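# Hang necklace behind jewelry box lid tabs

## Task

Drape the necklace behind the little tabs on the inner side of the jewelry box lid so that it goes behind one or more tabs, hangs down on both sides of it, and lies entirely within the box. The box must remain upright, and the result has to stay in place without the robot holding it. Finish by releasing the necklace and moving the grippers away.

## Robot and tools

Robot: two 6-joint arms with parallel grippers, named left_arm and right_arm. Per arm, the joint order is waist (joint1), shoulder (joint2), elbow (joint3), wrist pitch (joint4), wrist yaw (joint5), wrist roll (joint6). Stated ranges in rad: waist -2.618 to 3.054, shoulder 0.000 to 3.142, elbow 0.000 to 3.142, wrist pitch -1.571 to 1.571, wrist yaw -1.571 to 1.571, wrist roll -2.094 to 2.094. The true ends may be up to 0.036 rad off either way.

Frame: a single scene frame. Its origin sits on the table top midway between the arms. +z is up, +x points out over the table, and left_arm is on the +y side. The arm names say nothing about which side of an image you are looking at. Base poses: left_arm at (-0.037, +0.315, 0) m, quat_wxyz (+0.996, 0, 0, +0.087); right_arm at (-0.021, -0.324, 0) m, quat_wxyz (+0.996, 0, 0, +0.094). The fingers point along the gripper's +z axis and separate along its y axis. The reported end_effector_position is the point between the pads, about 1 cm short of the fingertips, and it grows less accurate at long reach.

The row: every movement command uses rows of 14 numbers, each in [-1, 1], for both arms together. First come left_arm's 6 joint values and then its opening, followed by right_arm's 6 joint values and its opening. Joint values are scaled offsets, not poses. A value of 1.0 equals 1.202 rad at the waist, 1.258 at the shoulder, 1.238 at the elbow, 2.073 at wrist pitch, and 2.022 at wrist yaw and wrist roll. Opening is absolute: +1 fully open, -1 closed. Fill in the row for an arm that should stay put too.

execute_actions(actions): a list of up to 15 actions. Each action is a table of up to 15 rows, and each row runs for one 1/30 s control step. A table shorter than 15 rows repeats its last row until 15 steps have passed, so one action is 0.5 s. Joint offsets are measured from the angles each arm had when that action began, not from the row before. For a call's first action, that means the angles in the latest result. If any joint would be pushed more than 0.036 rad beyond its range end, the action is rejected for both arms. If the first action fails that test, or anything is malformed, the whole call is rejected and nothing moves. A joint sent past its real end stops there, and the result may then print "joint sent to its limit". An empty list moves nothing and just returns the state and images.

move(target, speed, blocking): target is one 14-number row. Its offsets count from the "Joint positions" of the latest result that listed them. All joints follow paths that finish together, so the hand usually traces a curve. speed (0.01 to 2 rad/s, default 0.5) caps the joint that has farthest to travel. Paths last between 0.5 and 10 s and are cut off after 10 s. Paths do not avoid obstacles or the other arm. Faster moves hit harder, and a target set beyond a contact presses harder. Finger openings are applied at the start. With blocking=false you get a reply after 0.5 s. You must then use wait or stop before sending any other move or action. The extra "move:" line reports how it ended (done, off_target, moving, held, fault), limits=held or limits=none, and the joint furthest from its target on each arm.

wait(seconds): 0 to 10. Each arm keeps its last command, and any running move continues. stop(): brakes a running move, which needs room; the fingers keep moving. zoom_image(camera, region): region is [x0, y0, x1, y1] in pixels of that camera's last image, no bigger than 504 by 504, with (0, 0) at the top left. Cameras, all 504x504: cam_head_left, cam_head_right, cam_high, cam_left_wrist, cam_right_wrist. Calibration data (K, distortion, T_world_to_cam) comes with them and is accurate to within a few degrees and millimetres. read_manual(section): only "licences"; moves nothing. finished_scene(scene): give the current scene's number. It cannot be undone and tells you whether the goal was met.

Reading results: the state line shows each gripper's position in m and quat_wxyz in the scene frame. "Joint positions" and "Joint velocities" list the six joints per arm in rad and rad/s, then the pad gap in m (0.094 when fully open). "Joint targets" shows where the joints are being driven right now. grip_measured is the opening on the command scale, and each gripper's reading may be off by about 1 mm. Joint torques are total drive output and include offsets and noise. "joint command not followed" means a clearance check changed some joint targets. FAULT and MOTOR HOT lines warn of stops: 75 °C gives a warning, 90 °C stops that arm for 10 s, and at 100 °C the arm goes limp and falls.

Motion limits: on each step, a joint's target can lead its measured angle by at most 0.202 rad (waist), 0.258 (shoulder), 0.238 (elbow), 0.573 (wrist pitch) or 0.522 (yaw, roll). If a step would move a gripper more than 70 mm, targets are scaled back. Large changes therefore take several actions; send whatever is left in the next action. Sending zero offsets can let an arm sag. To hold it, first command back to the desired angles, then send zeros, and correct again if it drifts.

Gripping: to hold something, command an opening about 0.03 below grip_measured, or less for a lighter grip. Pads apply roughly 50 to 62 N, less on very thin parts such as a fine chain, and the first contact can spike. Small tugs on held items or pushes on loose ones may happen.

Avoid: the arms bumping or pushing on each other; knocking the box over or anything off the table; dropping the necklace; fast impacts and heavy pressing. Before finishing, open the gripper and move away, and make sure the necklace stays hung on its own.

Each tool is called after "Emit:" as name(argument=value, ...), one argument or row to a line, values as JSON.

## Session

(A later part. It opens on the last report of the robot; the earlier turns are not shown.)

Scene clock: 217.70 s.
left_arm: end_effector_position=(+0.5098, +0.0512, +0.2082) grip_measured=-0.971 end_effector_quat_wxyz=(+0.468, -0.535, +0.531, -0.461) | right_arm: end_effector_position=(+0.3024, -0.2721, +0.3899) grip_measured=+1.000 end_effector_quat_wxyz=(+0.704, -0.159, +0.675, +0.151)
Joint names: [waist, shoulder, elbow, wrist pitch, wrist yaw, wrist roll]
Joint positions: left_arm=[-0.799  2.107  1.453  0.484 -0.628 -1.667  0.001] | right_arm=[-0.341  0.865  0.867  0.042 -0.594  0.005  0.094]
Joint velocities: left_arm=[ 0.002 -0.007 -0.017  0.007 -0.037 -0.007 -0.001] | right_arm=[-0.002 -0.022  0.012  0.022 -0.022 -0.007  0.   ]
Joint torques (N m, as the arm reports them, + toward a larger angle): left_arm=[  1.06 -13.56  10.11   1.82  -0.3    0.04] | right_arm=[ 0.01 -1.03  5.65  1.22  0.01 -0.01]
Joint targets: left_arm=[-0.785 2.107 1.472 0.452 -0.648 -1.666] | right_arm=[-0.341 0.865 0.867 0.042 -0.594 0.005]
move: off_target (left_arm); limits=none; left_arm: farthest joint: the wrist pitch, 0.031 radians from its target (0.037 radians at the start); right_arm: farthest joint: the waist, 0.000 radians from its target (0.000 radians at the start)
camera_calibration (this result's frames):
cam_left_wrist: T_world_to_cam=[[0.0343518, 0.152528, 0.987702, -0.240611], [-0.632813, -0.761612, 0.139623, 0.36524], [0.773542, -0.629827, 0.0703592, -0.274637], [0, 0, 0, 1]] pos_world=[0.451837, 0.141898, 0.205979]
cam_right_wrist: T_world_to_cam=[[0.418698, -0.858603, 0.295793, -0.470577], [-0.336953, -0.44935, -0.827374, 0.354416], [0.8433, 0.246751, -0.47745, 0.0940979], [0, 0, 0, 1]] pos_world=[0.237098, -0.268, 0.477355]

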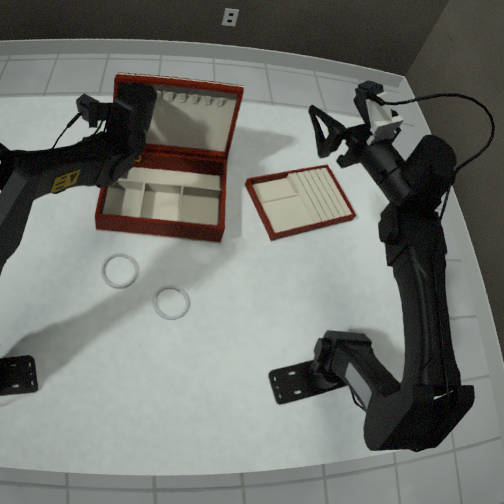

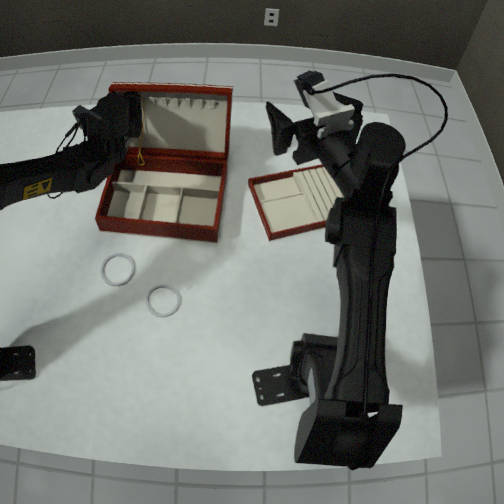

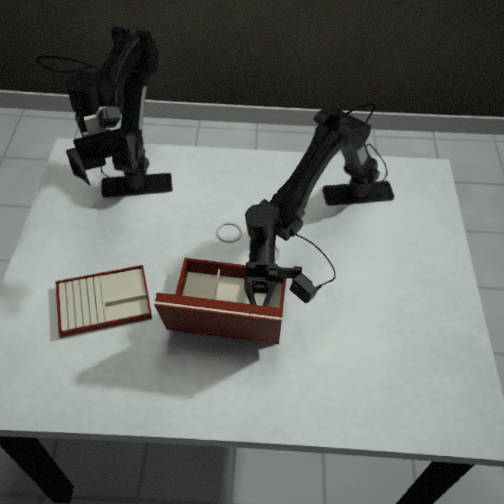

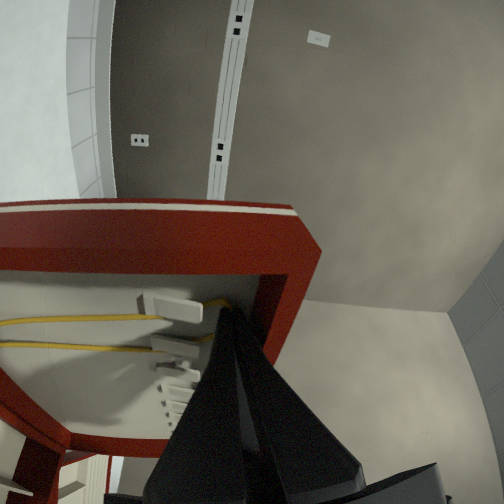

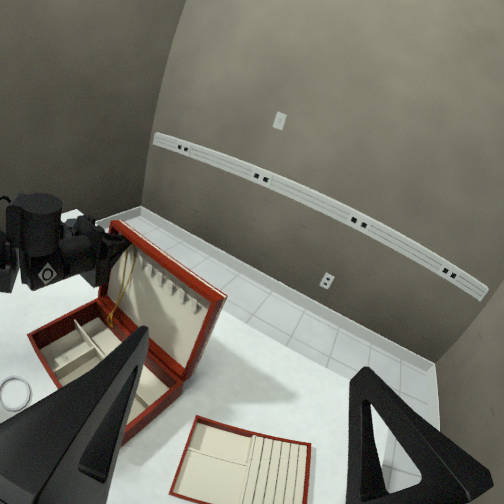

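Emit:
move(
  target=[-0.023,-0.05,-0.07,0.015,0,0,-0.87,0,0,0,0,0,0,1],
  speed=0.08,
)

Emit:
zoom_image(
  camera="cam_left_wrist",
  region=[110,180,350,400],
)

Scene clock: 225.53 s.
left_arm: end_effector_position=(+0.4954, +0.0484, +0.2095) grip_measured=-0.872 end_effector_quat_wxyz=(+0.464, -0.530, +0.534, -0.467) | right_arm: end_effector_position=(+0.3024, -0.2721, +0.3899) grip_measured=+1.000 end_effector_quat_wxyz=(+0.704, -0.159, +0.675, +0.151)
Joint names: [waist, shoulder, elbow, wrist pitch, wrist yaw, wrist roll]
Joint positions: left_arm=[-0.817  2.065  1.39   0.51  -0.628 -1.668  0.006] | right_arm=[-0.341  0.865  0.867  0.042 -0.594  0.005  0.094]
Joint velocities: left_arm=[-0.032 -0.002 -0.007 -0.037 -0.007  0.007  0.   ] | right_arm=[-0.017  0.012  0.002 -0.198  0.037  0.022  0.   ]
Joint torques (N m, as the arm reports them, + toward a larger angle): left_arm=[ -0.6  -14.92   6.37   2.19  -0.07   0.03] | right_arm=[ 0.   -1.03  5.65  1.22  0.01 -0.01]
Joint targets: left_arm=[-0.827 2.044 1.366 0.515 -0.628 -1.667] | right_arm=[-0.341 0.865 0.867 0.042 -0.594 0.005]
move: off_target (left_arm); limits=none; left_arm: farthest joint: the elbow, 0.023 radians from its target (0.087 radians at the start); right_arm: farthest joint: the waist, 0.000 radians from its target (0.000 radians at the start)
camera_calibration (this result's frames):
cam_left_wrist: T_world_to_cam=[[0.0340126, 0.15522, 0.987294, -0.240814], [-0.646685, -0.74977, 0.140155, 0.360018], [0.761998, -0.643236, 0.0748767, -0.260014], [0, 0, 0, 1]] pos_world=[0.439139, 0.140059, 0.206765]
cam_right_wrist: T_world_to_cam=[[0.418698, -0.858603, 0.295793, -0.470577], [-0.336953, -0.44935, -0.827374, 0.354416], [0.8433, 0.246751, -0.47745, 0.0940979], [0, 0, 0, 1]] pos_world=[0.237098, -0.268, 0.477355]

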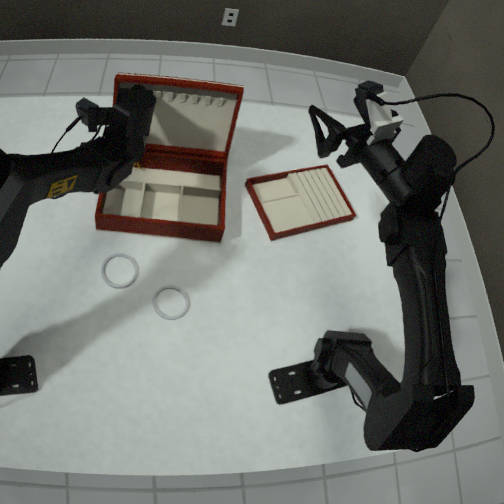

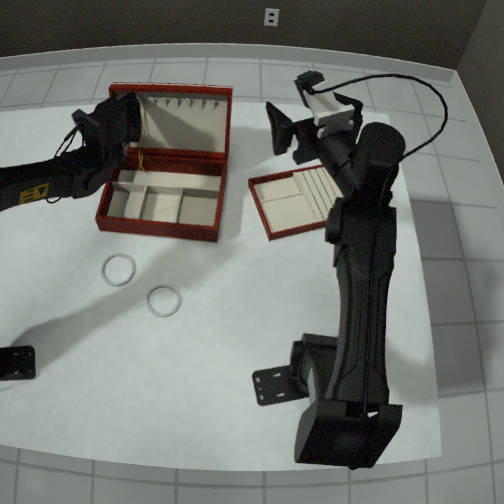

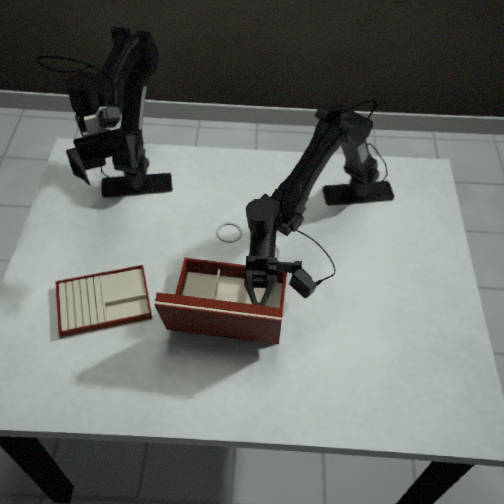

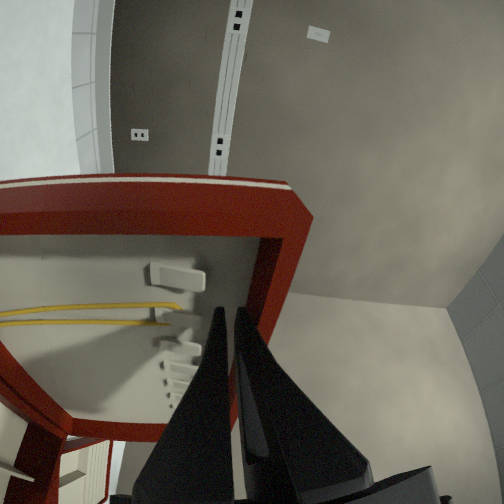

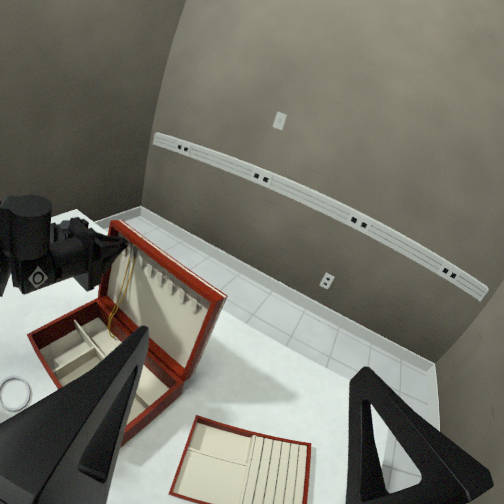

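Region (110, 180, 350, 400) of cam_left_wrist's 504x504 image, scaled by 2.100, with more detail than that image has; it fills the top 462 rows of this view, and the rest is white.

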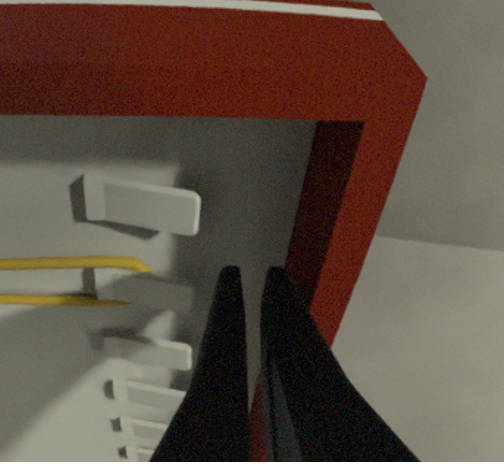

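Hung. Retreat.

Emit:
move(
  target=[-0.1,-0.75,-0.75,0,0,0,-0.87,0,0,0,0,0,0,1],
  speed=0.7,
)

Emit:
zoom_image(
  camera="cam_head_right",
  region=[90,75,240,240],
)

Scene clock: 231.50 s.
left_arm: end_effector_position=(+0.2930, +0.1507, +0.2250) grip_measured=-0.872 end_effector_quat_wxyz=(+0.437, -0.499, +0.555, -0.501) | right_arm: end_effector_position=(+0.3024, -0.2721, +0.3899) grip_measured=+1.000 end_effector_quat_wxyz=(+0.704, -0.159, +0.675, +0.151)
Joint names: [waist, shoulder, elbow, wrist pitch, wrist yaw, wrist roll]
Joint positions: left_arm=[-0.927  1.14   0.481  0.516 -0.627 -1.67   0.006] | right_arm=[-0.341  0.865  0.867  0.042 -0.594  0.005  0.094]
Joint velocities: left_arm=[ 0.007 -0.017 -0.007  0.007  0.022 -0.037 -0.   ] | right_arm=[-0.022  0.002 -0.007  0.037 -0.066  0.081  0.   ]
Joint torques (N m, as the arm reports them, + toward a larger angle): left_arm=[-0.68 -5.07  6.76  2.07 -0.08  0.04] | right_arm=[ 0.   -1.03  5.65  1.22  0.01 -0.01]
Joint targets: left_arm=[-0.937 1.121 0.461 0.510 -0.628 -1.668] | right_arm=[-0.341 0.865 0.867 0.042 -0.594 0.005]
move: done; limits=none; left_arm: farthest joint: the shoulder, 0.019 radians from its target (0.943 radians at the start); right_arm: farthest joint: the waist, 0.000 radians from its target (0.000 radians at the start)
camera_calibration (this result's frames):
cam_left_wrist: T_world_to_cam=[[0.0356503, 0.16682, 0.985343, -0.266945], [-0.727801, -0.671348, 0.139993, 0.31563], [0.684862, -0.722124, 0.0974783, -0.0116703], [0, 0, 0, 1]] pos_world=[0.247225, 0.248002, 0.219984]
cam_right_wrist: T_world_to_cam=[[0.418698, -0.858603, 0.295793, -0.470577], [-0.336953, -0.44935, -0.827374, 0.354416], [0.8433, 0.246751, -0.47745, 0.0940979], [0, 0, 0, 1]] pos_world=[0.237098, -0.268, 0.477355]

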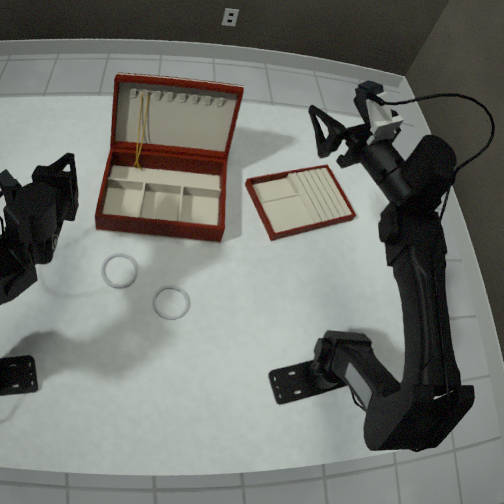

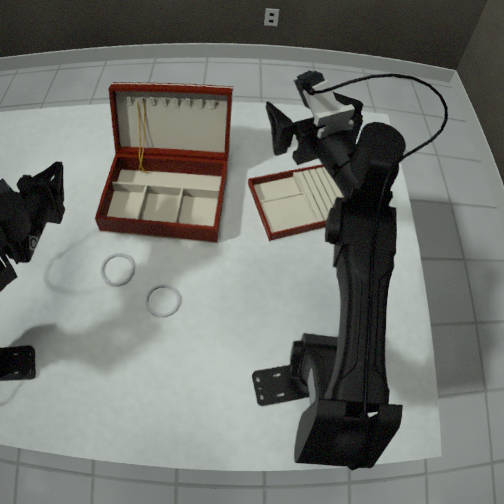

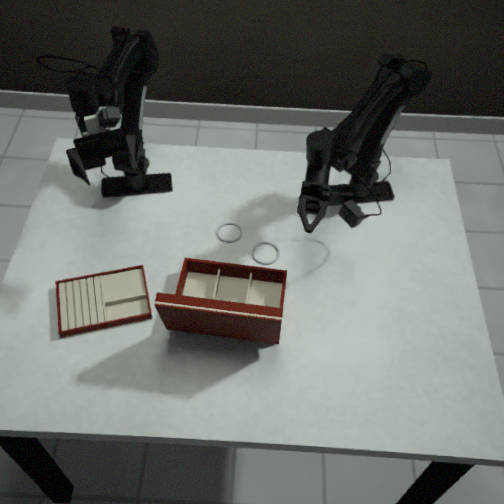

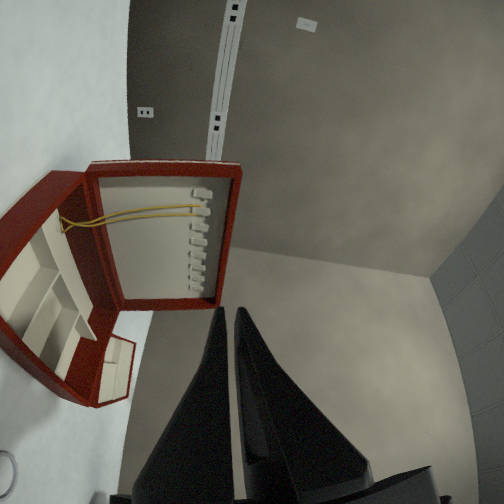

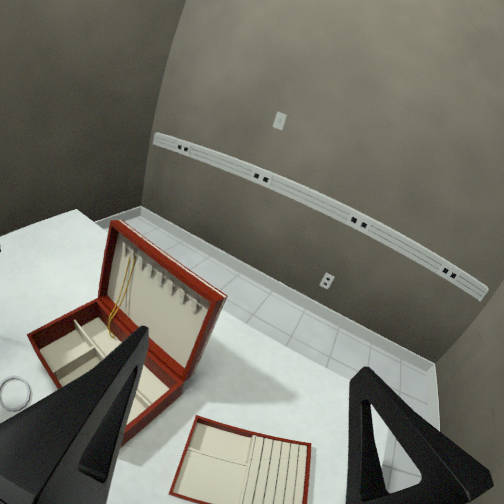

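Region (90, 75, 240, 240) of cam_head_right's 504x504 image, scaled by 3.055, with more detail than that image has; it fills the left 458 columns of this view, and the rest is white.

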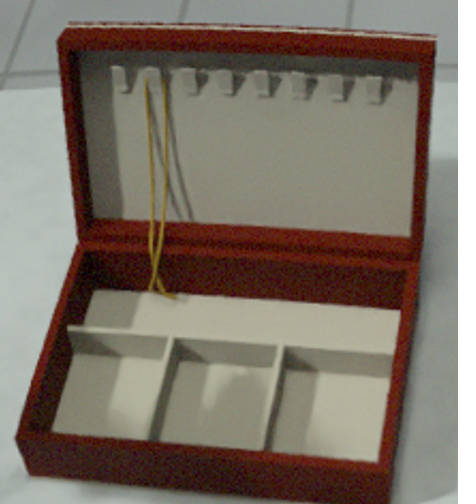

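Emit:
finished_scene(
  scene=1,
)

The scene is finished: the task was done.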